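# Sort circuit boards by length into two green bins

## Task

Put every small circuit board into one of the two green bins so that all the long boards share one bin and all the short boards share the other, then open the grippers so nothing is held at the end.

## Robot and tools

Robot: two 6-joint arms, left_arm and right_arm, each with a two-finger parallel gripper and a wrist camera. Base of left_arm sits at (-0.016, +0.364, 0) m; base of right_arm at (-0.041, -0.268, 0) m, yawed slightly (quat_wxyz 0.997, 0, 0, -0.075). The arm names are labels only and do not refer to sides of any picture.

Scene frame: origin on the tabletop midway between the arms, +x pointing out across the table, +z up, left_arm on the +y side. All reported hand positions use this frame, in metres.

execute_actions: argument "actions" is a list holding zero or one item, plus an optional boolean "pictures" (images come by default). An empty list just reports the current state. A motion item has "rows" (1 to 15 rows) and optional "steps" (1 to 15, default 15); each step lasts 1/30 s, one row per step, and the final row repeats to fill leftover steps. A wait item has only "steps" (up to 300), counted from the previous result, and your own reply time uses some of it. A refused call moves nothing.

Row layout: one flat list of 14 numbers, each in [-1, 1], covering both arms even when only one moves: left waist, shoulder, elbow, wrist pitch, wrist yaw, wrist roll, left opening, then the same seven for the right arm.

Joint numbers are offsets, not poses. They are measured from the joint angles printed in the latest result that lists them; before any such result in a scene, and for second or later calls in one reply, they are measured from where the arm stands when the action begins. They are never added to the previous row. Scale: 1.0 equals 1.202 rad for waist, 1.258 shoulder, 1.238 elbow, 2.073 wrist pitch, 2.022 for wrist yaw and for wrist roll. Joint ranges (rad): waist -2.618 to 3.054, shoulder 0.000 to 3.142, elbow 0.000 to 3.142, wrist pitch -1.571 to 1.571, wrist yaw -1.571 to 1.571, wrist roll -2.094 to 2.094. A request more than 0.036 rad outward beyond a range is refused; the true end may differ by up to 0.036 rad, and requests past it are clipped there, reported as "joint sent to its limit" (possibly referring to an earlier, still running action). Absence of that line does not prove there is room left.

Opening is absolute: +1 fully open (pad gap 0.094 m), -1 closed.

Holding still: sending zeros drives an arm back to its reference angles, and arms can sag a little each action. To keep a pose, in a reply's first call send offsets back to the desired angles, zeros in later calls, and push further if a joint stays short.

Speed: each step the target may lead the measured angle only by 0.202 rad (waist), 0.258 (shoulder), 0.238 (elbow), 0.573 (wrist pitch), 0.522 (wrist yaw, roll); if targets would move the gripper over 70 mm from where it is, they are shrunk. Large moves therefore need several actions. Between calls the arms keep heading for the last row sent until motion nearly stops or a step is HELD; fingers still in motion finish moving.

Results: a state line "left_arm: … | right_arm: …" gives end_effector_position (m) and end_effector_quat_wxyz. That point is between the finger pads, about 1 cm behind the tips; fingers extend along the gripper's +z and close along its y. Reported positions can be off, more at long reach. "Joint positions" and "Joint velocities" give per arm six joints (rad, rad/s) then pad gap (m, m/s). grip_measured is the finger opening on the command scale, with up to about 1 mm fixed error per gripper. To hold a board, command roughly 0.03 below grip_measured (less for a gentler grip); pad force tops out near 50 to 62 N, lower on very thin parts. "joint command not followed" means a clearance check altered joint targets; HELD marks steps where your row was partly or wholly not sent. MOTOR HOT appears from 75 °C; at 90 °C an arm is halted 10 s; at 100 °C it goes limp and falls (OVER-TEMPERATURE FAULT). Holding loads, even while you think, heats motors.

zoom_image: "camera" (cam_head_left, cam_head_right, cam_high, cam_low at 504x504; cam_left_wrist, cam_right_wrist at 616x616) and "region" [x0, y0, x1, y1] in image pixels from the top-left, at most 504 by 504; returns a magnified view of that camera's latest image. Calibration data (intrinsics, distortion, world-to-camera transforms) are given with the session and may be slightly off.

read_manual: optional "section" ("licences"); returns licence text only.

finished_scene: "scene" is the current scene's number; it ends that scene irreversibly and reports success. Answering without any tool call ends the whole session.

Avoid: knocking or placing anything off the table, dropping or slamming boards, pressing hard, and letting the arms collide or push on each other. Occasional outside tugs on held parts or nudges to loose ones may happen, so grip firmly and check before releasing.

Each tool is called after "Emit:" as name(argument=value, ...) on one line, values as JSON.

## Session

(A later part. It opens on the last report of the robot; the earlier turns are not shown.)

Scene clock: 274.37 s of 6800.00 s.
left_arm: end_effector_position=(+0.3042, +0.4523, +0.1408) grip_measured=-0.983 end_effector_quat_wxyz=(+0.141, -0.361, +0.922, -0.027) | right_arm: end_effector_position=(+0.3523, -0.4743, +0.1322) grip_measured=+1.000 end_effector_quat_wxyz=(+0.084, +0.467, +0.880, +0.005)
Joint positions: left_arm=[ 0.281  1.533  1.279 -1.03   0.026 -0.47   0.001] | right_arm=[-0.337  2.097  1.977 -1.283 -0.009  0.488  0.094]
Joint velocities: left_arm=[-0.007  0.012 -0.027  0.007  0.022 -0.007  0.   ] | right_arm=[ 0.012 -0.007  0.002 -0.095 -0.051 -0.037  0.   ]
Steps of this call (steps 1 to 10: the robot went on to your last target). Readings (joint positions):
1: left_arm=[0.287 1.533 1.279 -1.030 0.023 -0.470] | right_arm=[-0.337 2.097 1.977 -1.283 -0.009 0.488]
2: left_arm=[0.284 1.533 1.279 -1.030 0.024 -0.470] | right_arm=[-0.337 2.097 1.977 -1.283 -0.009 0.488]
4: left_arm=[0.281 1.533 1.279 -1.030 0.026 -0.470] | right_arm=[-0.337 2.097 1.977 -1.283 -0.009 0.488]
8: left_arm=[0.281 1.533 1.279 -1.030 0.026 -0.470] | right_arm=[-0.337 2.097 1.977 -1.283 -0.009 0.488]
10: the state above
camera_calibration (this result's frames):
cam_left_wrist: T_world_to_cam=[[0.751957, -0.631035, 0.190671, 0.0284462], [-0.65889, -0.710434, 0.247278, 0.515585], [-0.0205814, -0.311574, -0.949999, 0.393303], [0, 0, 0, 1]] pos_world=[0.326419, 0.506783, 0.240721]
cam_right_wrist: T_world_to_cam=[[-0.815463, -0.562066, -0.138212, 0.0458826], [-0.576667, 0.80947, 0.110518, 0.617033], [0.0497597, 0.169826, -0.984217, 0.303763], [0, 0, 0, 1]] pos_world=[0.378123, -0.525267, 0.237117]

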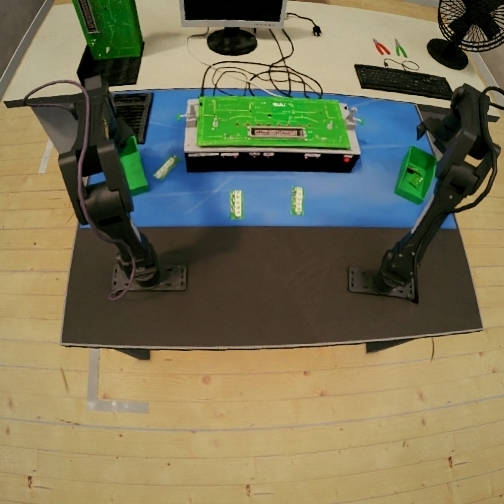

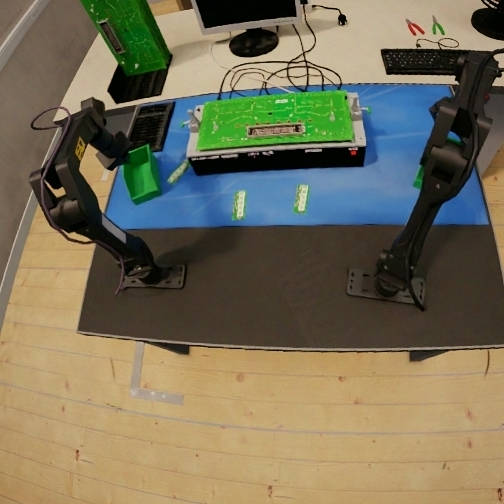

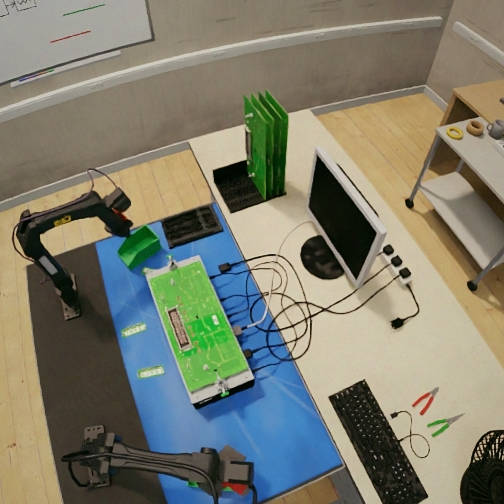

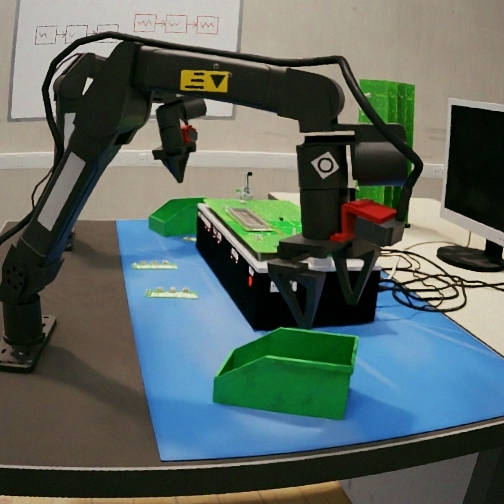

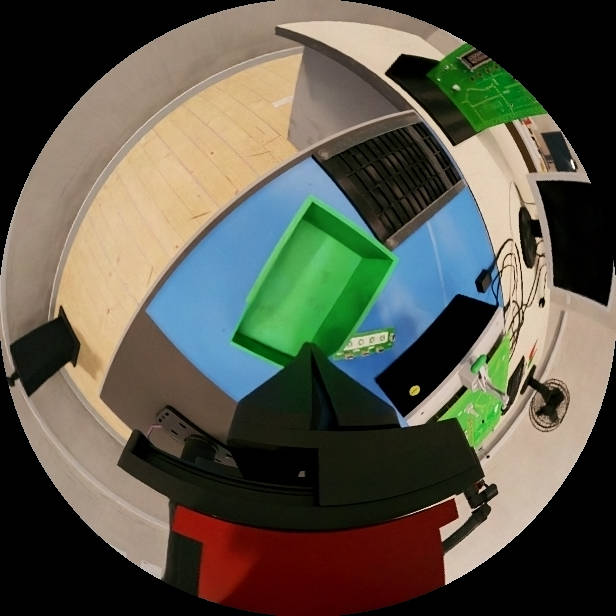

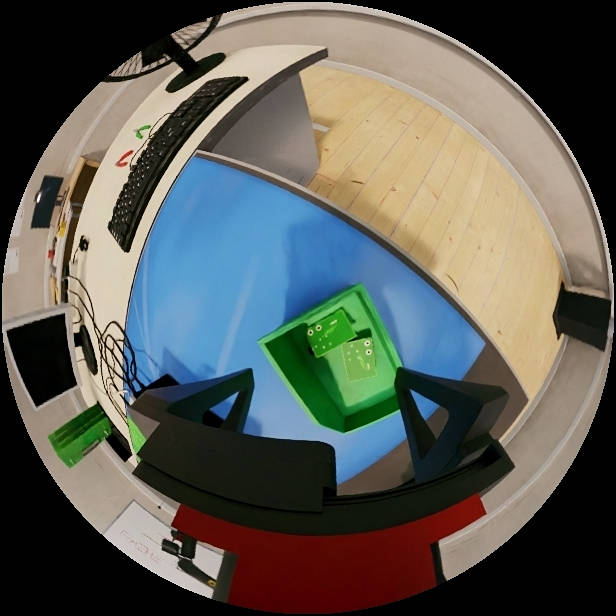

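Emit:
execute_actions(actions=[{"rows": [[-0.93,0.189,-0.02,-0.01,-0.013,-0.18,1,0,0,0,0,0,0,1]], "steps": 15}], pictures=false)

Emit:
execute_actions(actions=[{"steps": 20}])

Scene clock: 291.00 s of 6800.00 s.
left_arm: end_effector_position=(+0.3089, +0.3395, +0.0919) grip_measured=+1.000 end_effector_quat_wxyz=(+0.121, -0.296, +0.938, +0.131) | right_arm: end_effector_position=(+0.3523, -0.4743, +0.1322) grip_measured=+1.000 end_effector_quat_wxyz=(+0.084, +0.467, +0.880, +0.005)
Joint positions: left_arm=[-0.268  1.716  1.272 -1.063 -0.354 -0.869  0.094] | right_arm=[-0.337  2.097  1.977 -1.283 -0.009  0.488  0.094]
Joint velocities: left_arm=[-0.447 -0.095 -0.007 -0.081 -0.799 -0.242  0.   ] | right_arm=[ 0.002 -0.002  0.002  0.022 -0.037 -0.022  0.   ]
Steps of this call (steps 1 to 15: the robot went on to your last target; steps 16 to 90: nothing new was sent; then 13.13 s passed at rest; steps 91 to 105: all 15 steps of this action). Readings (joint positions):
91: left_arm=[0.264 1.549 1.281 -1.034 0.014 -0.512] | right_arm=[-0.337 2.097 1.977 -1.283 -0.009 0.488]
92: left_arm=[0.227 1.579 1.283 -1.031 0.005 -0.558] | right_arm=[-0.337 2.097 1.977 -1.283 -0.009 0.488]
94: left_arm=[0.123 1.669 1.283 -1.029 0.001 -0.638] | right_arm=[-0.337 2.097 1.977 -1.283 -0.009 0.488]
98: left_arm=[-0.114 1.775 1.272 -1.039 -0.079 -0.763] | right_arm=[-0.337 2.097 1.977 -1.283 -0.009 0.488]
105: the state above

Scene clock: 291.67 s of 6800.00 s.
left_arm: end_effector_position=(+0.3079, +0.3150, +0.1294) grip_measured=+1.000 end_effector_quat_wxyz=(+0.234, -0.189, +0.918, +0.257) | right_arm: end_effector_position=(+0.3523, -0.4743, +0.1322) grip_measured=+1.000 end_effector_quat_wxyz=(+0.084, +0.467, +0.880, +0.005)
Joint positions: left_arm=[-0.514  1.704  1.282 -1.133 -0.71  -0.916  0.094] | right_arm=[-0.337  2.097  1.977 -1.283 -0.009  0.488  0.094]
Joint velocities: left_arm=[-0.208  0.095  0.007 -0.168 -0.418 -0.022  0.   ] | right_arm=[ 0.002 -0.002 -0.007 -0.081  0.139  0.051  0.   ]
Steps of this call (steps 1 to 20: the robot went on to your last target). Readings (joint positions):
1: left_arm=[-0.283 1.713 1.272 -1.065 -0.379 -0.875] | right_arm=[-0.337 2.097 1.977 -1.283 -0.009 0.488]
2: left_arm=[-0.298 1.710 1.272 -1.068 -0.401 -0.882] | right_arm=[-0.337 2.097 1.977 -1.283 -0.009 0.488]
4: left_arm=[-0.325 1.705 1.276 -1.076 -0.438 -0.891] | right_arm=[-0.337 2.097 1.977 -1.283 -0.009 0.488]
8: left_arm=[-0.375 1.702 1.279 -1.090 -0.513 -0.904] | right_arm=[-0.337 2.097 1.977 -1.283 -0.009 0.488]
20: the state above
camera_calibration (this result's frames):
cam_left_wrist: T_world_to_cam=[[0.581481, -0.75719, -0.297561, 0.0966472], [-0.812485, -0.559274, -0.164563, 0.476224], [-0.0418129, 0.337454, -0.940413, 0.140551], [0, 0, 0, 1]] pos_world=[0.336603, 0.292091, 0.239303]
cam_right_wrist: T_world_to_cam=[[-0.815463, -0.562066, -0.138212, 0.0458826], [-0.576667, 0.80947, 0.110518, 0.617033], [0.0497597, 0.169826, -0.984217, 0.303763], [0, 0, 0, 1]] pos_world=[0.378123, -0.525267, 0.237117]

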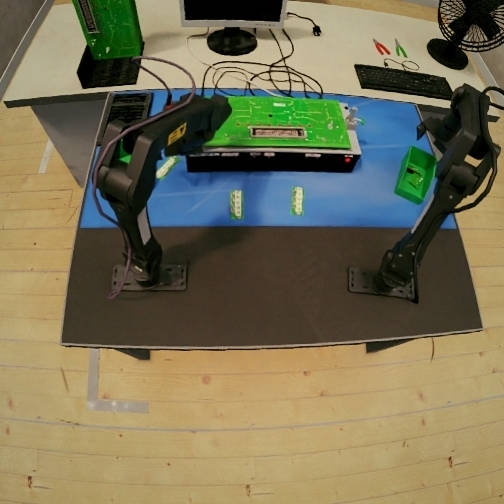

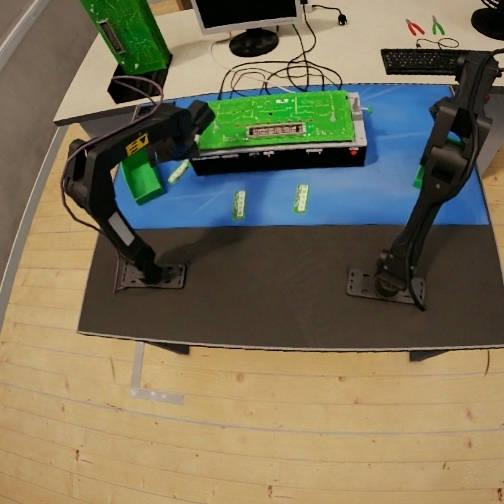

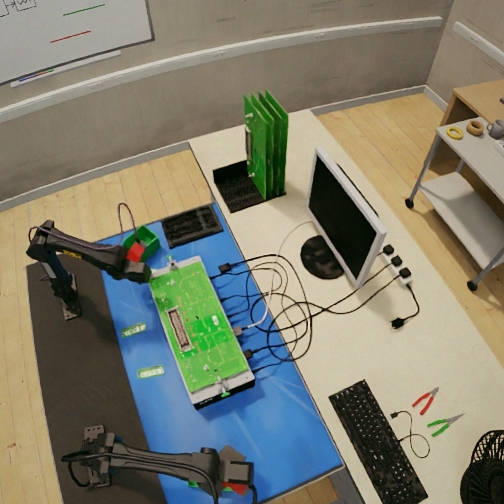

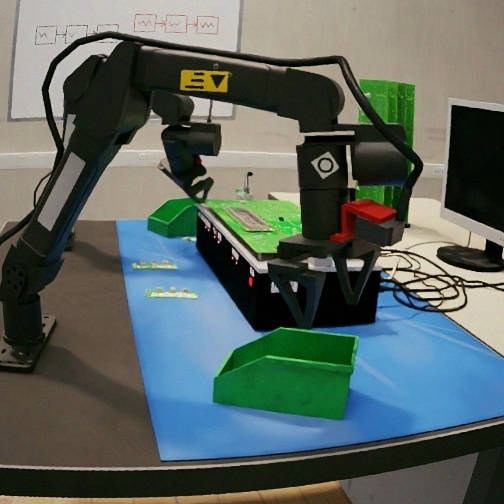

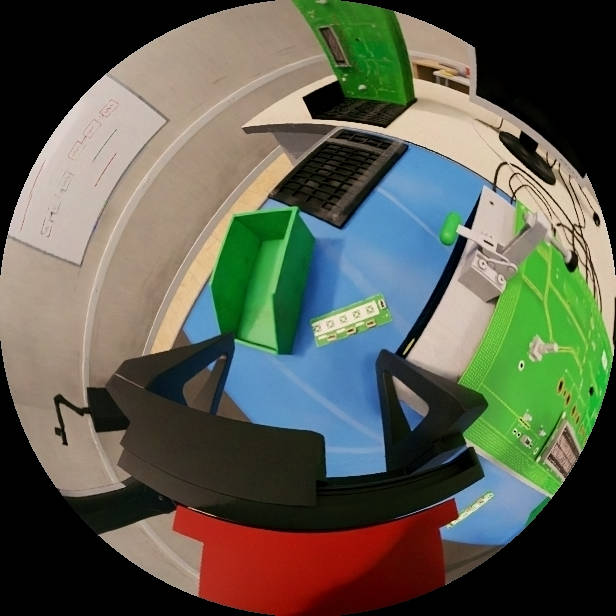

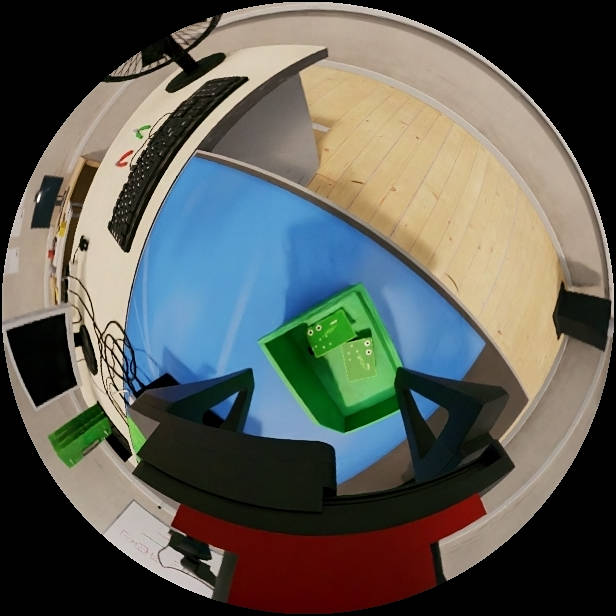

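Collision with the box; back off quickly.

Emit:
execute_actions(actions=[{"rows": [[0.3,-0.25,-0.1,0.1,0.35,0,1,0,0,0,0,0,0,1]], "steps": 15}], pictures=false)

Scene clock: 293.73 s of 6800.00 s.
left_arm: end_effector_position=(+0.3098, +0.3186, +0.1613) grip_measured=+1.000 end_effector_quat_wxyz=(+0.193, -0.362, +0.906, -0.107) | right_arm: end_effector_position=(+0.3523, -0.4743, +0.1322) grip_measured=+1.000 end_effector_quat_wxyz=(+0.084, +0.467, +0.880, +0.005)
Joint positions: left_arm=[-0.145  1.383  1.173 -0.917 -0.009 -0.906  0.094] | right_arm=[-0.337  2.097  1.977 -1.283 -0.009  0.488  0.094]
Joint velocities: left_arm=[-0.022  0.007 -0.007 -0.007  0.095  0.066  0.   ] | right_arm=[-0.012 -0.017 -0.007  0.022 -0.051  0.007  0.   ]
Steps of this call (steps 1 to 45: the robot went on to your last target; steps 46 to 47: nothing new was sent; steps 48 to 62: all 15 steps of this action). Readings (joint positions):
48: left_arm=[-0.826 1.736 1.245 -1.026 0.010 -0.851] | right_arm=[-0.337 2.097 1.977 -1.283 -0.009 0.488]
49: left_arm=[-0.786 1.688 1.209 -0.999 0.020 -0.858] | right_arm=[-0.337 2.097 1.977 -1.283 -0.009 0.488]
51: left_arm=[-0.666 1.568 1.175 -0.988 0.018 -0.872] | right_arm=[-0.337 2.097 1.977 -1.283 -0.009 0.488]
55: left_arm=[-0.375 1.392 1.173 -0.934 0.013 -0.892] | right_arm=[-0.337 2.097 1.977 -1.283 -0.009 0.488]
62: the state above

Emit:
execute_actions(actions=[{"rows": [[0,0.053,-0.1,-0.122,0,0.03,1,0,0,0,0,0,0,1],[0,0.053,-0.1,-0.122,0,0.03,1,0,0,0,0,0,0,1],[0,0.053,-0.1,-0.122,0,0.03,1,0,0,0,0,0,0,1],[0,0.053,-0.1,-0.122,0,0.03,1,0,0,0,0,0,0,1],[0,0.053,-0.1,-0.122,0,0.03,1,0,0,0,0,0,0,1],[-0.576,0.053,-0.1,-0.122,0,0.03,1,0,0,0,0,0,0,1]], "steps": 15}], pictures=false)

Emit:
execute_actions(actions=[{"steps": 15}], pictures=false)

Scene clock: 299.90 s of 6800.00 s.
left_arm: end_effector_position=(+0.1551, +0.1875, +0.0901) grip_measured=+1.000 end_effector_quat_wxyz=(+0.010, -0.026, +1.000, -0.011) | right_arm: end_effector_position=(+0.3523, -0.4743, +0.1322) grip_measured=+1.000 end_effector_quat_wxyz=(+0.084, +0.467, +0.880, +0.005)
Joint positions: left_arm=[-0.803  1.459  1.049 -1.132  0.    -0.856  0.094] | right_arm=[-0.337  2.097  1.977 -1.283 -0.009  0.488  0.094]
Joint velocities: left_arm=[-1.209 -0.017  0.012 -0.11   0.271  0.051  0.   ] | right_arm=[-0.007 -0.012 -0.007 -0.037 -0.037 -0.037  0.   ]
Steps of this call (steps 1 to 15: the robot went on to your last target; steps 16 to 90: nothing new was sent; then 2.67 s passed at rest; steps 91 to 105: all 15 steps of this action). Readings (joint positions):
91: left_arm=[-0.146 1.385 1.164 -0.928 -0.004 -0.901] | right_arm=[-0.337 2.097 1.977 -1.283 -0.009 0.488]
92: left_arm=[-0.146 1.388 1.147 -0.951 -0.004 -0.894] | right_arm=[-0.337 2.097 1.977 -1.283 -0.009 0.488]
94: left_arm=[-0.146 1.411 1.097 -1.020 -0.004 -0.880] | right_arm=[-0.337 2.097 1.977 -1.283 -0.009 0.488]
98: left_arm=[-0.305 1.458 1.049 -1.114 -0.021 -0.868] | right_arm=[-0.337 2.097 1.977 -1.283 -0.009 0.488]
105: the state above

Scene clock: 300.40 s of 6800.00 s.
left_arm: end_effector_position=(+0.1432, +0.1848, +0.0900) grip_measured=+1.000 end_effector_quat_wxyz=(+0.000, -0.004, +1.000, -0.003) | right_arm: end_effector_position=(+0.3523, -0.4743, +0.1322) grip_measured=+1.000 end_effector_quat_wxyz=(+0.084, +0.467, +0.880, +0.005)
Joint positions: left_arm=[-0.843  1.459  1.049 -1.157  0.004 -0.854  0.094] | right_arm=[-0.337  2.097  1.977 -1.283 -0.009  0.488  0.094]
Joint velocities: left_arm=[ 0.012 -0.012 -0.007 -0.037 -0.037 -0.081  0.   ] | right_arm=[-0.027  0.012  0.007  0.022 -0.037  0.037  0.   ]
Steps of this call (steps 1 to 15: the robot went on to your last target). Readings (joint positions):
1: left_arm=[-0.832 1.459 1.049 -1.135 0.006 -0.855] | right_arm=[-0.337 2.097 1.977 -1.283 -0.009 0.488]
2: left_arm=[-0.843 1.459 1.049 -1.139 0.008 -0.854] | right_arm=[-0.337 2.097 1.977 -1.283 -0.009 0.488]
4: left_arm=[-0.843 1.459 1.049 -1.146 0.006 -0.854] | right_arm=[-0.337 2.097 1.977 -1.283 -0.009 0.488]
8: left_arm=[-0.843 1.459 1.049 -1.153 0.005 -0.854] | right_arm=[-0.337 2.097 1.977 -1.283 -0.009 0.488]
15: the state above

Extend to hover (1.771, 1.253, −1.053).

Emit:
execute_actions(actions=[{"rows": [[0,0.245,0.165,0.05,0,0,1,0,0,0,0,0,0,1]], "steps": 15}], pictures=false)

Emit:
execute_actions(actions=[{"steps": 12}])

Scene clock: 302.93 s of 6800.00 s.
left_arm: end_effector_position=(+0.1892, +0.1329, +0.0538) grip_measured=+1.000 end_effector_quat_wxyz=(-0.011, -0.004, +1.000, +0.009) | right_arm: end_effector_position=(+0.3523, -0.4743, +0.1322) grip_measured=+1.000 end_effector_quat_wxyz=(+0.084, +0.467, +0.880, +0.005)
Joint positions: left_arm=[-0.843  1.782  1.242 -1.057  0.004 -0.854  0.094] | right_arm=[-0.337  2.097  1.977 -1.283 -0.009  0.488  0.094]
Joint velocities: left_arm=[-0.022  0.022  0.012  0.051 -0.007  0.022  0.   ] | right_arm=[ 0.007  0.017  0.012  0.007 -0.037 -0.037  0.   ]
Steps of this call (steps 1 to 15: the robot went on to your last target; steps 16 to 61: nothing new was sent; steps 62 to 76: all 15 steps of this action). Readings (joint positions):
62: left_arm=[-0.843 1.491 1.081 -1.178 0.004 -0.854] | right_arm=[-0.337 2.097 1.977 -1.283 -0.009 0.488]
63: left_arm=[-0.843 1.556 1.140 -1.183 0.004 -0.854] | right_arm=[-0.337 2.097 1.977 -1.283 -0.009 0.488]
65: left_arm=[-0.843 1.689 1.228 -1.114 0.004 -0.854] | right_arm=[-0.337 2.097 1.977 -1.283 -0.009 0.488]
69: left_arm=[-0.843 1.785 1.242 -1.059 0.004 -0.854] | right_arm=[-0.337 2.097 1.977 -1.283 -0.009 0.488]
76: the state above

Scene clock: 303.33 s of 6800.00 s.
left_arm: end_effector_position=(+0.1892, +0.1329, +0.0538) grip_measured=+1.000 end_effector_quat_wxyz=(-0.011, -0.004, +1.000, +0.009) | right_arm: end_effector_position=(+0.3523, -0.4743, +0.1322) grip_measured=+1.000 end_effector_quat_wxyz=(+0.084, +0.467, +0.880, +0.005)
Joint positions: left_arm=[-0.843  1.782  1.242 -1.057  0.004 -0.854  0.094] | right_arm=[-0.337  2.097  1.977 -1.283 -0.009  0.488  0.094]
Joint velocities: left_arm=[ 0.012 -0.007 -0.017 -0.037  0.037  0.022  0.   ] | right_arm=[-0.002 -0.032  0.007  0.051 -0.022 -0.022  0.   ]
Steps of this call (steps 1 to 12: the robot went on to your last target). Readings (joint positions):
1: left_arm=[-0.843 1.782 1.242 -1.057 0.004 -0.854] | right_arm=[-0.337 2.097 1.977 -1.283 -0.009 0.488]
2: left_arm=[-0.843 1.782 1.242 -1.057 0.004 -0.854] | right_arm=[-0.337 2.097 1.977 -1.283 -0.009 0.488]
4: left_arm=[-0.843 1.782 1.242 -1.057 0.004 -0.854] | right_arm=[-0.337 2.097 1.977 -1.283 -0.009 0.488]
8: left_arm=[-0.843 1.782 1.242 -1.057 0.004 -0.854] | right_arm=[-0.337 2.097 1.977 -1.283 -0.009 0.488]
12: the state above
camera_calibration (this result's frames):
cam_left_wrist: T_world_to_cam=[[0.157, -0.98749, -0.0146459, 0.100948], [-0.868083, -0.145057, 0.474752, 0.186549], [-0.470937, -0.0618224, -0.879998, 0.256981], [0, 0, 0, 1]] pos_world=[0.267113, 0.142633, 0.139057]
cam_right_wrist: T_world_to_cam=[[-0.815463, -0.562066, -0.138212, 0.0458826], [-0.576667, 0.80947, 0.110518, 0.617033], [0.0497597, 0.169826, -0.984217, 0.303763], [0, 0, 0, 1]] pos_world=[0.378123, -0.525267, 0.237117]

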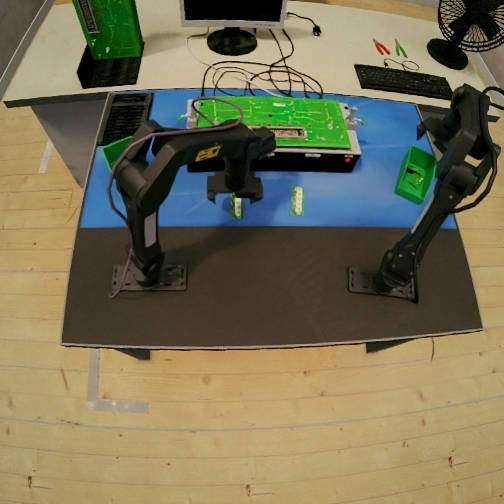

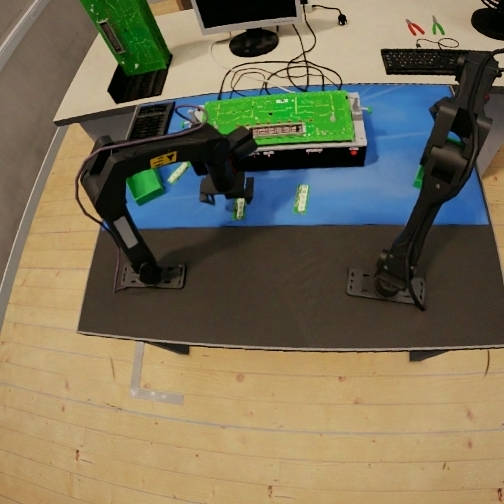

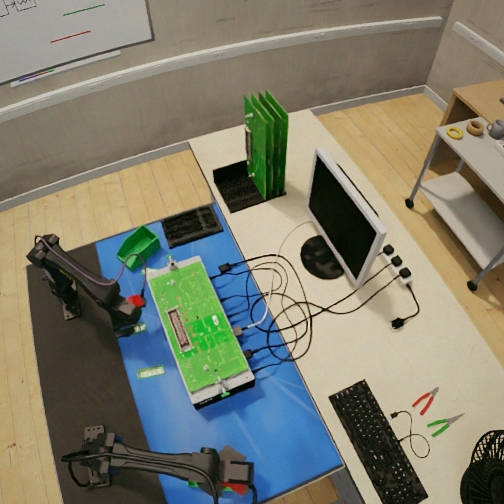

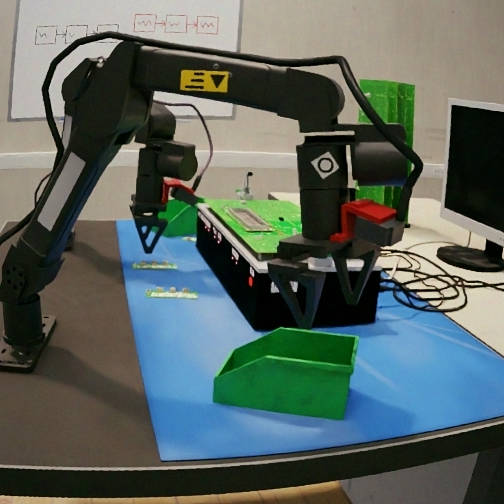

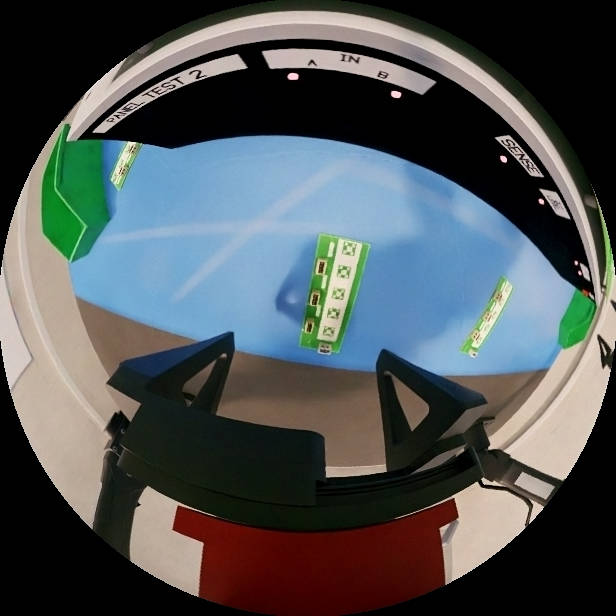

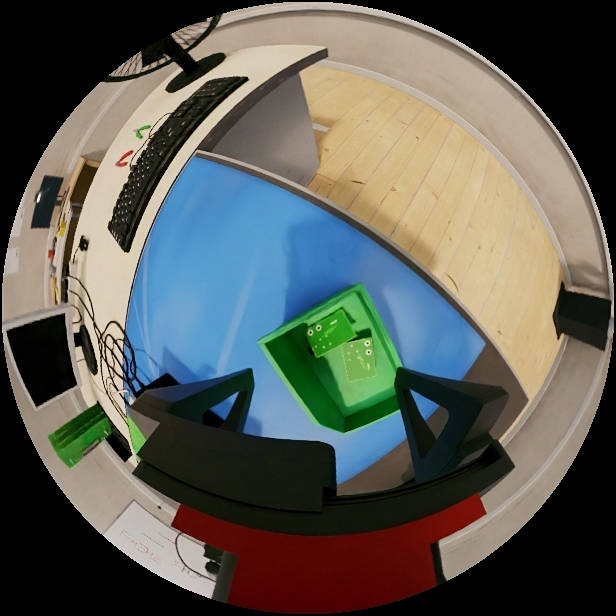

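Emit:
execute_actions(actions=[{"rows": [[-0.03,0,0,0,0,-0.012,0.2,0,0,0,0,0,0,1],[-0.03,0,0,0,0,-0.012,0.2,0,0,0,0,0,0,1],[-0.03,0,0,0,0,-0.012,0.2,0,0,0,0,0,0,1],[-0.03,0.054,-0.065,0.089,0,-0.012,0.2,0,0,0,0,0,0,1]], "steps": 15}], pictures=false)

Emit:
execute_actions(actions=[{"steps": 10}], pictures=false)

Scene clock: 311.23 s of 6800.00 s.
left_arm: end_effector_position=(+0.1883, +0.1190, +0.0157) grip_measured=+0.202 end_effector_quat_wxyz=(-0.004, +0.004, +1.000, +0.001) | right_arm: end_effector_position=(+0.3523, -0.4743, +0.1322) grip_measured=+1.000 end_effector_quat_wxyz=(+0.084, +0.467, +0.880, +0.005)
Joint positions: left_arm=[-0.874  1.852  1.168 -0.893  0.005 -0.868  0.056] | right_arm=[-0.337  2.097  1.977 -1.283 -0.009  0.488  0.094]
Joint velocities: left_arm=[ 0.002 -0.012 -0.002  0.139 -0.037  0.007 -0.   ] | right_arm=[ 0.012 -0.002 -0.007  0.007  0.051  0.022  0.   ]
Steps of this call (steps 1 to 15: the robot went on to your last target; steps 16 to 90: nothing new was sent; then 4.40 s passed at rest; steps 91 to 105: all 15 steps of this action). Readings (joint positions):
91: left_arm=[-0.846 1.782 1.242 -1.057 0.004 -0.857] | right_arm=[-0.337 2.097 1.977 -1.283 -0.009 0.488]
92: left_arm=[-0.852 1.782 1.242 -1.057 0.004 -0.859] | right_arm=[-0.337 2.097 1.977 -1.283 -0.009 0.488]
94: left_arm=[-0.866 1.784 1.231 -1.034 0.004 -0.862] | right_arm=[-0.337 2.097 1.977 -1.283 -0.009 0.488]
98: left_arm=[-0.874 1.833 1.182 -0.938 0.005 -0.866] | right_arm=[-0.337 2.097 1.977 -1.283 -0.009 0.488]
105: the state above

Scene clock: 311.57 s of 6800.00 s.
left_arm: end_effector_position=(+0.1903, +0.1166, +0.0157) grip_measured=+0.202 end_effector_quat_wxyz=(+0.000, +0.004, +1.000, -0.004) | right_arm: end_effector_position=(+0.3523, -0.4743, +0.1322) grip_measured=+1.000 end_effector_quat_wxyz=(+0.084, +0.467, +0.880, +0.005)
Joint positions: left_arm=[-0.874  1.852  1.168 -0.881  0.005 -0.869  0.056] | right_arm=[-0.337  2.097  1.977 -1.283 -0.009  0.488  0.094]
Joint velocities: left_arm=[-0.002 -0.012  0.017  0.022 -0.022  0.037 -0.   ] | right_arm=[-0.007  0.017 -0.007  0.007  0.007 -0.051  0.   ]
Steps of this call (steps 1 to 10: the robot went on to your last target). Readings (joint positions):
1: left_arm=[-0.874 1.852 1.168 -0.890 0.005 -0.868] | right_arm=[-0.337 2.097 1.977 -1.283 -0.009 0.488]
2: left_arm=[-0.874 1.852 1.168 -0.888 0.005 -0.868] | right_arm=[-0.337 2.097 1.977 -1.283 -0.009 0.488]
4: left_arm=[-0.874 1.852 1.168 -0.885 0.005 -0.868] | right_arm=[-0.337 2.097 1.977 -1.283 -0.009 0.488]
8: left_arm=[-0.874 1.852 1.168 -0.882 0.005 -0.869] | right_arm=[-0.337 2.097 1.977 -1.283 -0.009 0.488]
10: the state above

Emit:
execute_actions(actions=[{"rows": [[0,0.03,0,0.018,0,0,0.2,0,0,0,0,0,0,1]], "steps": 12}], pictures=false)

Scene clock: 314.13 s of 6800.00 s.
left_arm: end_effector_position=(+0.1914, +0.1151, +0.0129) grip_measured=+0.202 end_effector_quat_wxyz=(+0.001, +0.004, +1.000, -0.005) | right_arm: end_effector_position=(+0.3523, -0.4743, +0.1322) grip_measured=+1.000 end_effector_quat_wxyz=(+0.084, +0.467, +0.880, +0.005)
Joint positions: left_arm=[-0.874  1.861  1.168 -0.869  0.006 -0.869  0.056] | right_arm=[-0.337  2.097  1.977 -1.283 -0.009  0.488  0.094]
Joint velocities: left_arm=[-0.012  0.007  0.002 -0.066  0.022  0.051  0.001] | right_arm=[ 0.002  0.012 -0.012  0.095  0.051  0.022  0.   ]
Steps of this call (steps 1 to 30: the robot went on to your last target; steps 31 to 65: nothing new was sent; steps 66 to 77: all 12 steps of this action). Readings (joint positions):
66: left_arm=[-0.874 1.854 1.168 -0.877 0.005 -0.869] | right_arm=[-0.337 2.097 1.977 -1.283 -0.009 0.488]
67: left_arm=[-0.874 1.858 1.168 -0.871 0.005 -0.869] | right_arm=[-0.337 2.097 1.977 -1.283 -0.009 0.488]
69: left_arm=[-0.874 1.861 1.168 -0.869 0.006 -0.869] | right_arm=[-0.337 2.097 1.977 -1.283 -0.009 0.488]
73: left_arm=[-0.874 1.861 1.168 -0.869 0.006 -0.869] | right_arm=[-0.337 2.097 1.977 -1.283 -0.009 0.488]
77: the state above

Now on the table (z=.013). Close.

Emit:
execute_actions(actions=[{"rows": [[0,0,0,0,0,0,-0.7,0,0,0,0,0,0,1]], "steps": 15}], pictures=false)

Scene clock: 316.23 s of 6800.00 s.
left_arm: end_effector_position=(+0.1929, +0.1139, +0.0168) grip_measured=-0.698 end_effector_quat_wxyz=(+0.004, +0.003, +1.000, -0.010) | right_arm: end_effector_position=(+0.3523, -0.4743, +0.1322) grip_measured=+1.000 end_effector_quat_wxyz=(+0.084, +0.467, +0.880, +0.005)
Joint positions: left_arm=[-0.872  1.851  1.172 -0.872  0.007 -0.868  0.014] | right_arm=[-0.337  2.097  1.977 -1.283 -0.009  0.488  0.094]
Joint velocities: left_arm=[-0.032  0.012 -0.022 -0.037 -0.022  0.081  0.001] | right_arm=[-0.007  0.012 -0.002 -0.037 -0.037  0.081  0.   ]
Steps of this call (steps 1 to 15: the robot went on to your last target; steps 16 to 48: nothing new was sent; steps 49 to 63: all 15 steps of this action). Readings (joint positions):
49: left_arm=[-0.874 1.860 1.168 -0.866 0.009 -0.869] | right_arm=[-0.337 2.097 1.977 -1.283 -0.009 0.488]
50: left_arm=[-0.874 1.860 1.168 -0.861 0.013 -0.869] | right_arm=[-0.337 2.097 1.977 -1.283 -0.009 0.488]
52: left_arm=[-0.872 1.849 1.172 -0.875 0.006 -0.868] | right_arm=[-0.337 2.097 1.977 -1.283 -0.009 0.488]
56: left_arm=[-0.872 1.851 1.172 -0.872 0.007 -0.868] | right_arm=[-0.337 2.097 1.977 -1.283 -0.009 0.488]
63: the state above

Emit:
execute_actions(actions=[{"rows": [[0,-0.03,0,0,0,0,0,0,0,0,0,0,0,1],[0,-0.03,0,0,0,0,0,0,0,0,0,0,0,1],[0,-0.03,0,0,0,0,0,0,0,0,0,0,0,1],[0,-0.03,0,0,0,0,0,0,0,0,0,0,0,1],[0,-0.03,0,0,0,0,0,0,0,0,0,0,0,1],[0,0.035,0,0.01,0,0,0,0,0,0,0,0,0,1]], "steps": 15}], pictures=false)

Scene clock: 321.63 s of 6800.00 s.
left_arm: end_effector_position=(+0.1945, +0.1115, +0.0140) grip_measured=-0.002 end_effector_quat_wxyz=(+0.004, +0.003, +1.000, -0.011) | right_arm: end_effector_position=(+0.3523, -0.4743, +0.1322) grip_measured=+1.000 end_effector_quat_wxyz=(+0.084, +0.467, +0.880, +0.005)
Joint positions: left_arm=[-0.872  1.863  1.176 -0.861  0.008 -0.868  0.047] | right_arm=[-0.337  2.097  1.977 -1.283 -0.009  0.488  0.094]
Joint velocities: left_arm=[-0.012 -0.012 -0.012 -0.066  0.007  0.081  0.001] | right_arm=[ 0.002  0.002  0.017 -0.037 -0.007 -0.037  0.   ]
Steps of this call (steps 1 to 15: the robot went on to your last target; steps 16 to 90: nothing new was sent; then 1.90 s passed at rest; steps 91 to 105: all 15 steps of this action). Readings (joint positions):
91: left_arm=[-0.872 1.849 1.172 -0.872 0.007 -0.868] | right_arm=[-0.337 2.097 1.977 -1.283 -0.009 0.488]
92: left_arm=[-0.872 1.846 1.172 -0.872 0.007 -0.868] | right_arm=[-0.337 2.097 1.977 -1.283 -0.009 0.488]
94: left_arm=[-0.872 1.837 1.172 -0.872 0.007 -0.868] | right_arm=[-0.337 2.097 1.977 -1.283 -0.009 0.488]
98: left_arm=[-0.872 1.855 1.172 -0.863 0.007 -0.868] | right_arm=[-0.337 2.097 1.977 -1.283 -0.009 0.488]
105: the state above

Close slowly while pressing.

Emit:
execute_actions(actions=[{"rows": [[0,0.03,0,0,0,0,-0.1,0,0,0,0,0,0,1],[0,0.03,0,0,0,0,-0.15,0,0,0,0,0,0,1],[0,0.03,0,0,0,0,-0.2,0,0,0,0,0,0,1],[0,0.03,0,0,0,0,-0.25,0,0,0,0,0,0,1],[0,0.03,0,0,0,0,-0.3,0,0,0,0,0,0,1],[0,0.03,0,0,0,0,-0.33,0,0,0,0,0,0,1],[0,0.03,0,0,0,0,-0.36,0,0,0,0,0,0,1],[0,0.03,0,0,0,0,-0.39,0,0,0,0,0,0,1],[0,0.03,0,0,0,0,-0.42,0,0,0,0,0,0,1]], "steps": 15}], pictures=false)

Scene clock: 326.00 s of 6800.00 s.
left_arm: end_effector_position=(+0.1947, +0.1066, +0.0139) grip_measured=-0.416 end_effector_quat_wxyz=(+0.003, +0.003, +1.000, -0.023) | right_arm: end_effector_position=(+0.3523, -0.4743, +0.1322) grip_measured=+1.000 end_effector_quat_wxyz=(+0.084, +0.467, +0.880, +0.005)
Joint positions: left_arm=[-0.872  1.864  1.176 -0.845  0.025 -0.868  0.027] | right_arm=[-0.337  2.097  1.977 -1.283 -0.009  0.488  0.094]
Joint velocities: left_arm=[-0.007 -0.002  0.002 -0.095  0.007  0.051  0.001] | right_arm=[ 0.017 -0.002 -0.012 -0.066 -0.022 -0.007  0.   ]
Steps of this call (steps 1 to 15: the robot went on to your last target; steps 16 to 90: nothing new was sent; then 0.87 s passed at rest; steps 91 to 105: all 15 steps of this action). Readings (joint positions):
91: left_arm=[-0.872 1.863 1.176 -0.858 0.011 -0.868] | right_arm=[-0.337 2.097 1.977 -1.283 -0.009 0.488]
92: left_arm=[-0.872 1.863 1.176 -0.853 0.015 -0.868] | right_arm=[-0.337 2.097 1.977 -1.283 -0.009 0.488]
94: left_arm=[-0.872 1.863 1.176 -0.848 0.022 -0.868] | right_arm=[-0.337 2.097 1.977 -1.283 -0.009 0.488]
98: left_arm=[-0.872 1.864 1.176 -0.843 0.027 -0.868] | right_arm=[-0.337 2.097 1.977 -1.283 -0.009 0.488]
105: the state above

Emit:
execute_actions(actions=[{"rows": [[0,0.03,0,0,0,0,-0.45,0,0,0,0,0,0,1],[0,0.03,0,0,0,0,-0.48,0,0,0,0,0,0,1],[0,0.03,0,0,0,0,-0.51,0,0,0,0,0,0,1],[0,0.03,0,0,0,0,-0.54,0,0,0,0,0,0,1],[0,0.03,0,0,0,0,-0.57,0,0,0,0,0,0,1],[0,0.03,0,0,0,0,-0.6,0,0,0,0,0,0,1],[0,0.03,0,0,0,0,-0.63,0,0,0,0,0,0,1]], "steps": 12}])

Scene clock: 329.63 s of 6800.00 s.
left_arm: end_effector_position=(+0.1944, +0.1095, +0.0139) grip_measured=-0.627 end_effector_quat_wxyz=(+0.003, +0.003, +1.000, -0.016) | right_arm: end_effector_position=(+0.3523, -0.4743, +0.1322) grip_measured=+1.000 end_effector_quat_wxyz=(+0.084, +0.467, +0.880, +0.005)
Joint positions: left_arm=[-0.872  1.864  1.177 -0.855  0.015 -0.868  0.018] | right_arm=[-0.337  2.097  1.977 -1.283 -0.009  0.488  0.094]
Joint velocities: left_arm=[ 0.002 -0.007  0.007 -0.051 -0.007  0.066  0.   ] | right_arm=[-0.007 -0.002 -0.007  0.037 -0.022  0.037  0.   ]
Steps of this call (steps 1 to 15: the robot went on to your last target; steps 16 to 90: nothing new was sent; then 0.23 s passed at rest; steps 91 to 102: all 12 steps of this action). Readings (joint positions):
91: left_arm=[-0.872 1.864 1.176 -0.845 0.025 -0.868] | right_arm=[-0.337 2.097 1.977 -1.283 -0.009 0.488]
92: left_arm=[-0.872 1.864 1.176 -0.846 0.024 -0.868] | right_arm=[-0.337 2.097 1.977 -1.283 -0.009 0.488]
94: left_arm=[-0.872 1.864 1.177 -0.849 0.021 -0.868] | right_arm=[-0.337 2.097 1.977 -1.283 -0.009 0.488]
98: left_arm=[-0.872 1.864 1.177 -0.855 0.016 -0.868] | right_arm=[-0.337 2.097 1.977 -1.283 -0.009 0.488]
102: the state above
camera_calibration (this result's frames):
cam_left_wrist: T_world_to_cam=[[0.141594, -0.989197, 0.037955, 0.0789205], [-0.882889, -0.10885, 0.456792, 0.205858], [-0.447726, -0.0981891, -0.888763, 0.22247], [0, 0, 0, 1]] pos_world=[0.270181, 0.12232, 0.100693]
cam_right_wrist: T_world_to_cam=[[-0.815463, -0.562066, -0.138212, 0.0458826], [-0.576667, 0.80947, 0.110518, 0.617033], [0.0497597, 0.169826, -0.984217, 0.303763], [0, 0, 0, 1]] pos_world=[0.378123, -0.525267, 0.237117]

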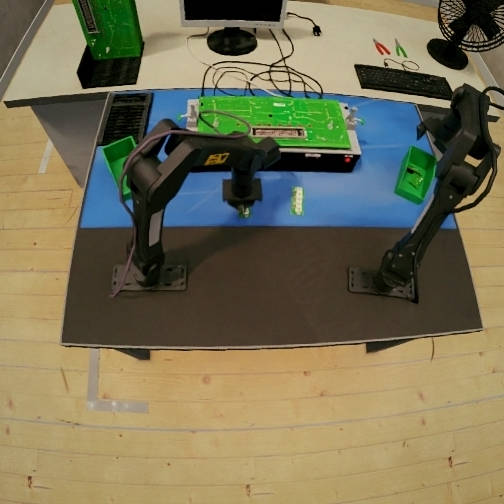

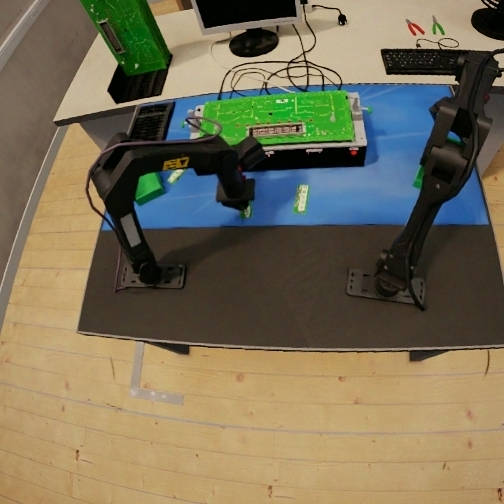

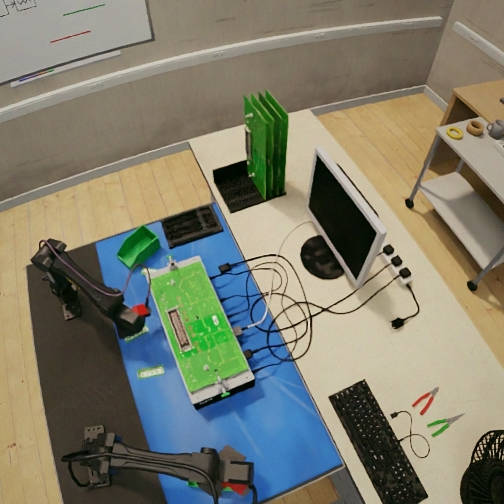

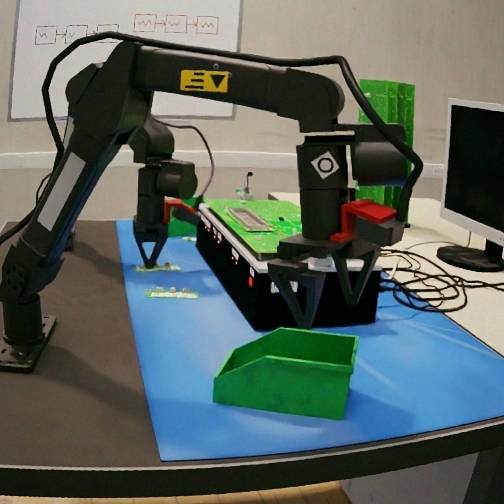

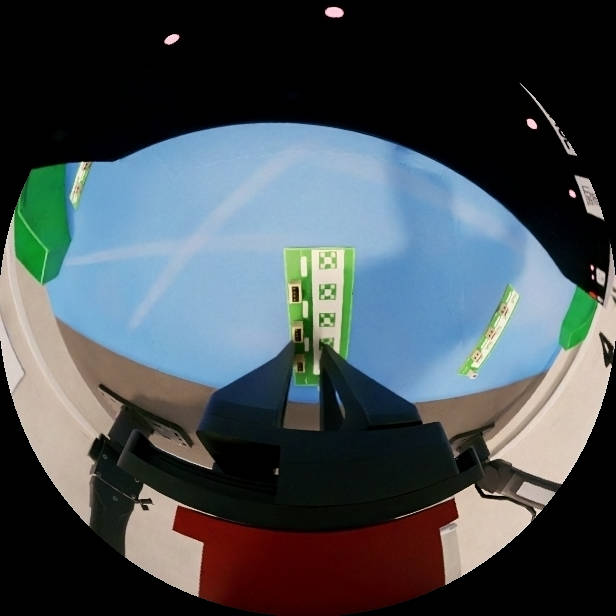

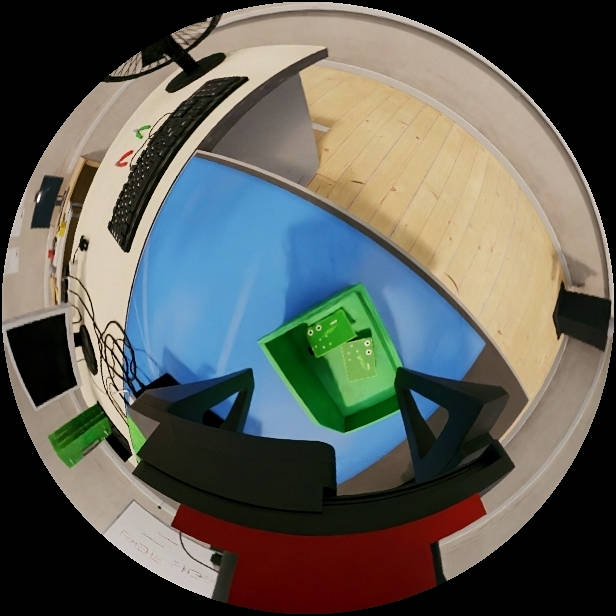

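Emit:
execute_actions(actions=[{"rows": [[0,0.03,0,0,0,0,-0.66,0,0,0,0,0,0,1],[0,0.03,0,0,0,0,-0.69,0,0,0,0,0,0,1],[0,0.03,0,0,0,0,-0.72,0,0,0,0,0,0,1],[0,0.03,0,0,0,0,-0.75,0,0,0,0,0,0,1],[0,0.03,0,0,0,0,-0.78,0,0,0,0,0,0,1],[0,0.03,0,0,0,0,-0.81,0,0,0,0,0,0,1]], "steps": 12}], pictures=false)

Scene clock: 333.17 s of 6800.00 s.
left_arm: end_effector_position=(+0.1943, +0.1125, +0.0138) grip_measured=-0.806 end_effector_quat_wxyz=(+0.004, +0.003, +1.000, -0.009) | right_arm: end_effector_position=(+0.3523, -0.4743, +0.1322) grip_measured=+1.000 end_effector_quat_wxyz=(+0.084, +0.467, +0.880, +0.005)
Joint positions: left_arm=[-0.872  1.864  1.177 -0.864  0.005 -0.868  0.009] | right_arm=[-0.337  2.097  1.977 -1.283 -0.009  0.488  0.094]
Joint velocities: left_arm=[ 0.002  0.012  0.017  0.007  0.022 -0.022 -0.001] | right_arm=[-0.022  0.007  0.002  0.066 -0.022 -0.051  0.   ]
Steps of this call (steps 1 to 15: the robot went on to your last target; steps 16 to 90: nothing new was sent; then 0.13 s passed at rest; steps 91 to 102: all 12 steps of this action). Readings (joint positions):
91: left_arm=[-0.872 1.864 1.177 -0.856 0.015 -0.868] | right_arm=[-0.337 2.097 1.977 -1.283 -0.009 0.488]
92: left_arm=[-0.872 1.864 1.177 -0.857 0.013 -0.868] | right_arm=[-0.337 2.097 1.977 -1.283 -0.009 0.488]
94: left_arm=[-0.872 1.864 1.177 -0.860 0.010 -0.868] | right_arm=[-0.337 2.097 1.977 -1.283 -0.009 0.488]
98: left_arm=[-0.872 1.864 1.177 -0.864 0.005 -0.868] | right_arm=[-0.337 2.097 1.977 -1.283 -0.009 0.488]
102: the state above

Emit:
execute_actions(actions=[{"rows": [[0,-0.035,0,0,0,0,-0.4,0,0,0,0,0,0,1],[0,-0.035,0,0,0,0,-0.4,0,0,0,0,0,0,1],[0,-0.035,0,0,0,0,-0.4,0,0,0,0,0,0,1],[0,-0.035,0,0,0,0,-0.4,0,0,0,0,0,0,1],[0.032,-0.035,0,-0.01,0,0.016,-0.4,0,0,0,0,0,0,1],[0.032,-0.035,0,-0.01,0,0.016,-0.4,0,0,0,0,0,0,1],[0.032,-0.035,0,-0.01,0,0.016,-0.4,0,0,0,0,0,0,1],[0.032,-0.035,0,-0.01,0,0.016,-0.4,0,0,0,0,0,0,1],[0.032,0.02,0,-0.01,0,0.016,-0.4,0,0,0,0,0,0,1]], "steps": 15}], pictures=false)

Emit:
execute_actions(actions=[{"rows": [[0,0,0,0,0,0,-0.6,0,0,0,0,0,0,1],[0,0,0,0,0,0,-0.7,0,0,0,0,0,0,1],[0,0,0,0,0,0,-0.8,0,0,0,0,0,0,1],[0,0,0,0,0,0,-0.9,0,0,0,0,0,0,1],[0,0,0,0,0,0,-1,0,0,0,0,0,0,1]], "steps": 12}], pictures=false)

Scene clock: 342.93 s of 6800.00 s.
left_arm: end_effector_position=(+0.2015, +0.1206, +0.0144) grip_measured=-0.402 end_effector_quat_wxyz=(+0.001, -0.004, +1.000, -0.007) | right_arm: end_effector_position=(+0.3523, -0.4743, +0.1322) grip_measured=+1.000 end_effector_quat_wxyz=(+0.084, +0.467, +0.880, +0.005)
Joint positions: left_arm=[-0.839  1.864  1.179 -0.874  0.008 -0.848  0.028] | right_arm=[-0.337  2.097  1.977 -1.283 -0.009  0.488  0.094]
Joint velocities: left_arm=[-0.007 -0.007  0.002  0.037  0.037  0.022  0.001] | right_arm=[-0.002 -0.007  0.007  0.007 -0.066 -0.066  0.   ]
Steps of this call (steps 1 to 15: the robot went on to your last target; steps 16 to 90: nothing new was sent; then 6.27 s passed at rest; steps 91 to 105: all 15 steps of this action). Readings (joint positions):
91: left_arm=[-0.872 1.858 1.177 -0.864 0.004 -0.868] | right_arm=[-0.337 2.097 1.977 -1.283 -0.009 0.488]
92: left_arm=[-0.872 1.853 1.177 -0.867 0.005 -0.868] | right_arm=[-0.337 2.097 1.977 -1.283 -0.009 0.488]
94: left_arm=[-0.872 1.842 1.177 -0.866 0.005 -0.868] | right_arm=[-0.337 2.097 1.977 -1.283 -0.009 0.488]
98: left_arm=[-0.848 1.835 1.177 -0.868 0.008 -0.855] | right_arm=[-0.337 2.097 1.977 -1.283 -0.009 0.488]
105: the state above

Scene clock: 343.33 s of 6800.00 s.
left_arm: end_effector_position=(+0.2018, +0.1194, +0.0146) grip_measured=-0.955 end_effector_quat_wxyz=(+0.002, -0.004, +1.000, -0.010) | right_arm: end_effector_position=(+0.3523, -0.4743, +0.1322) grip_measured=+1.000 end_effector_quat_wxyz=(+0.084, +0.467, +0.880, +0.005)
Joint positions: left_arm=[-0.839  1.864  1.179 -0.87   0.01  -0.848  0.002] | right_arm=[-0.337  2.097  1.977 -1.283 -0.009  0.488  0.094]
Joint velocities: left_arm=[ 0.012 -0.012 -0.002  0.007 -0.007 -0.066 -0.001] | right_arm=[-0.007  0.022 -0.002 -0.007 -0.022 -0.007  0.   ]
Steps of this call (steps 1 to 12: all 12 steps of this action). Readings (joint positions):
1: left_arm=[-0.839 1.864 1.179 -0.872 0.009 -0.848] | right_arm=[-0.337 2.097 1.977 -1.283 -0.009 0.488]
2: left_arm=[-0.839 1.864 1.179 -0.869 0.013 -0.848] | right_arm=[-0.337 2.097 1.977 -1.283 -0.009 0.488]
4: left_arm=[-0.839 1.864 1.179 -0.868 0.013 -0.848] | right_arm=[-0.337 2.097 1.977 -1.283 -0.009 0.488]
8: left_arm=[-0.839 1.864 1.179 -0.870 0.010 -0.848] | right_arm=[-0.337 2.097 1.977 -1.283 -0.009 0.488]
12: the state above

Emit:
execute_actions(actions=[{"rows": [[0,-0.03,0.01,-0.01,0,0,-1,0,0,0,0,0,0,1],[0,-0.06,0.01,-0.02,0,0,-1,0,0,0,0,0,0,1],[0,-0.09,0,-0.03,0,0,-1,0,0,0,0,0,0,1],[0,-0.12,-0.01,-0.04,0,0,-1,0,0,0,0,0,0,1],[0,-0.145,-0.02,-0.05,0,0,-1,0,0,0,0,0,0,1],[0,-0.17,-0.03,-0.06,0,0,-1,0,0,0,0,0,0,1],[0,-0.195,-0.04,-0.07,0,0,-1,0,0,0,0,0,0,1],[0,-0.22,-0.05,-0.08,0,0,-1,0,0,0,0,0,0,1],[0,-0.245,-0.06,-0.09,0,0,-1,0,0,0,0,0,0,1],[0,-0.27,-0.07,-0.1,0,0,-1,0,0,0,0,0,0,1],[0,-0.29,-0.08,-0.11,0,0,-1,0,0,0,0,0,0,1],[0,-0.305,-0.09,-0.12,0,0,-1,0,0,0,0,0,0,1],[0,-0.315,-0.1,-0.13,0,0,-1,0,0,0,0,0,0,1],[0,-0.322,-0.105,-0.138,0,0,-1,0,0,0,0,0,0,1]], "steps": 15}], pictures=false)

Scene clock: 354.53 s of 6800.00 s.
left_arm: end_effector_position=(+0.1618, +0.1641, +0.0956) grip_measured=-0.955 end_effector_quat_wxyz=(+0.029, -0.003, +0.999, -0.041) | right_arm: end_effector_position=(+0.3523, -0.4743, +0.1322) grip_measured=+1.000 end_effector_quat_wxyz=(+0.084, +0.467, +0.880, +0.005)
Joint positions: left_arm=[-0.839  1.473  1.079 -1.078  0.01  -0.848  0.002] | right_arm=[-0.337  2.097  1.977 -1.283 -0.009  0.488  0.094]
Joint velocities: left_arm=[-0.012 -0.208 -0.247 -0.535  0.066  0.007 -0.001] | right_arm=[-0.012 -0.002  0.012 -0.051  0.022 -0.022  0.   ]
Steps of this call (steps 1 to 15: the robot went on to your last target; steps 16 to 90: nothing new was sent; then 7.70 s passed at rest; steps 91 to 105: all 15 steps of this action). Readings (joint positions):
91: left_arm=[-0.839 1.861 1.179 -0.870 0.010 -0.848] | right_arm=[-0.337 2.097 1.977 -1.283 -0.009 0.488]
92: left_arm=[-0.839 1.853 1.179 -0.874 0.010 -0.848] | right_arm=[-0.337 2.097 1.977 -1.283 -0.009 0.488]
94: left_arm=[-0.839 1.813 1.178 -0.892 0.010 -0.848] | right_arm=[-0.337 2.097 1.977 -1.283 -0.009 0.488]
98: left_arm=[-0.839 1.658 1.156 -0.943 0.010 -0.848] | right_arm=[-0.337 2.097 1.977 -1.283 -0.009 0.488]
105: the state above

Emit:
execute_actions(actions=[{"rows": [[0.02,0,0,0,0,0,-1,0,0,0,0,0,0,1],[0.05,0,0,0,0,0,-1,0,0,0,0,0,0,1],[0.08,0,0,0,0,0,-1,0,0,0,0,0,0,1],[0.115,0,0,0,0,0,-1,0,0,0,0,0,0,1],[0.15,0,0,0,0,0,-1,0,0,0,0,0,0,1],[0.185,0,0,0,0,0,-1,0,0,0,0,0,0,1],[0.22,0,0,0,0,0,-1,0,0,0,0,0,0,1],[0.255,0,0,0,0,0,-1,0,0,0,0,0,0,1],[0.29,0,0,0,0,0,-1,0,0,0,0,0,0,1],[0.325,0,0,0,0,0,-1,0,0,0,0,0,0,1],[0.36,0,0,0,0,0,-1,0,0,0,0,0,0,1],[0.395,0,0,0,0,0,-1,0,0,0,0,0,0,1],[0.43,0,0,0,0,0,-1,0,0,0,0,0,0,1],[0.465,0,0,0,0,0,-1,0,0,0,0,0,0,1]], "steps": 15}], pictures=false)

Scene clock: 361.60 s of 6800.00 s.
left_arm: end_effector_position=(+0.2325, +0.2800, +0.0918) grip_measured=-0.955 end_effector_quat_wxyz=(+0.031, -0.260, +0.965, -0.030) | right_arm: end_effector_position=(+0.3523, -0.4743, +0.1322) grip_measured=+1.000 end_effector_quat_wxyz=(+0.084, +0.467, +0.880, +0.005)
Joint positions: left_arm=[-0.318  1.469  1.062 -1.079  0.015 -0.848  0.002] | right_arm=[-0.337  2.097  1.977 -1.283 -0.009  0.488  0.094]
Joint velocities: left_arm=[ 0.916  0.007 -0.002  0.022 -0.11   0.051 -0.   ] | right_arm=[-0.012  0.002 -0.017  0.022 -0.081  0.022  0.   ]
Steps of this call (steps 1 to 30: the robot went on to your last target; steps 31 to 90: nothing new was sent; then 3.57 s passed at rest; steps 91 to 105: all 15 steps of this action). Readings (joint positions):
91: left_arm=[-0.837 1.469 1.062 -1.138 0.011 -0.848] | right_arm=[-0.337 2.097 1.977 -1.283 -0.009 0.488]
92: left_arm=[-0.827 1.469 1.062 -1.128 0.015 -0.848] | right_arm=[-0.337 2.097 1.977 -1.283 -0.009 0.488]
94: left_arm=[-0.778 1.469 1.062 -1.110 0.020 -0.848] | right_arm=[-0.337 2.097 1.977 -1.283 -0.009 0.488]
98: left_arm=[-0.609 1.469 1.062 -1.089 0.020 -0.848] | right_arm=[-0.337 2.097 1.977 -1.283 -0.009 0.488]
105: the state above


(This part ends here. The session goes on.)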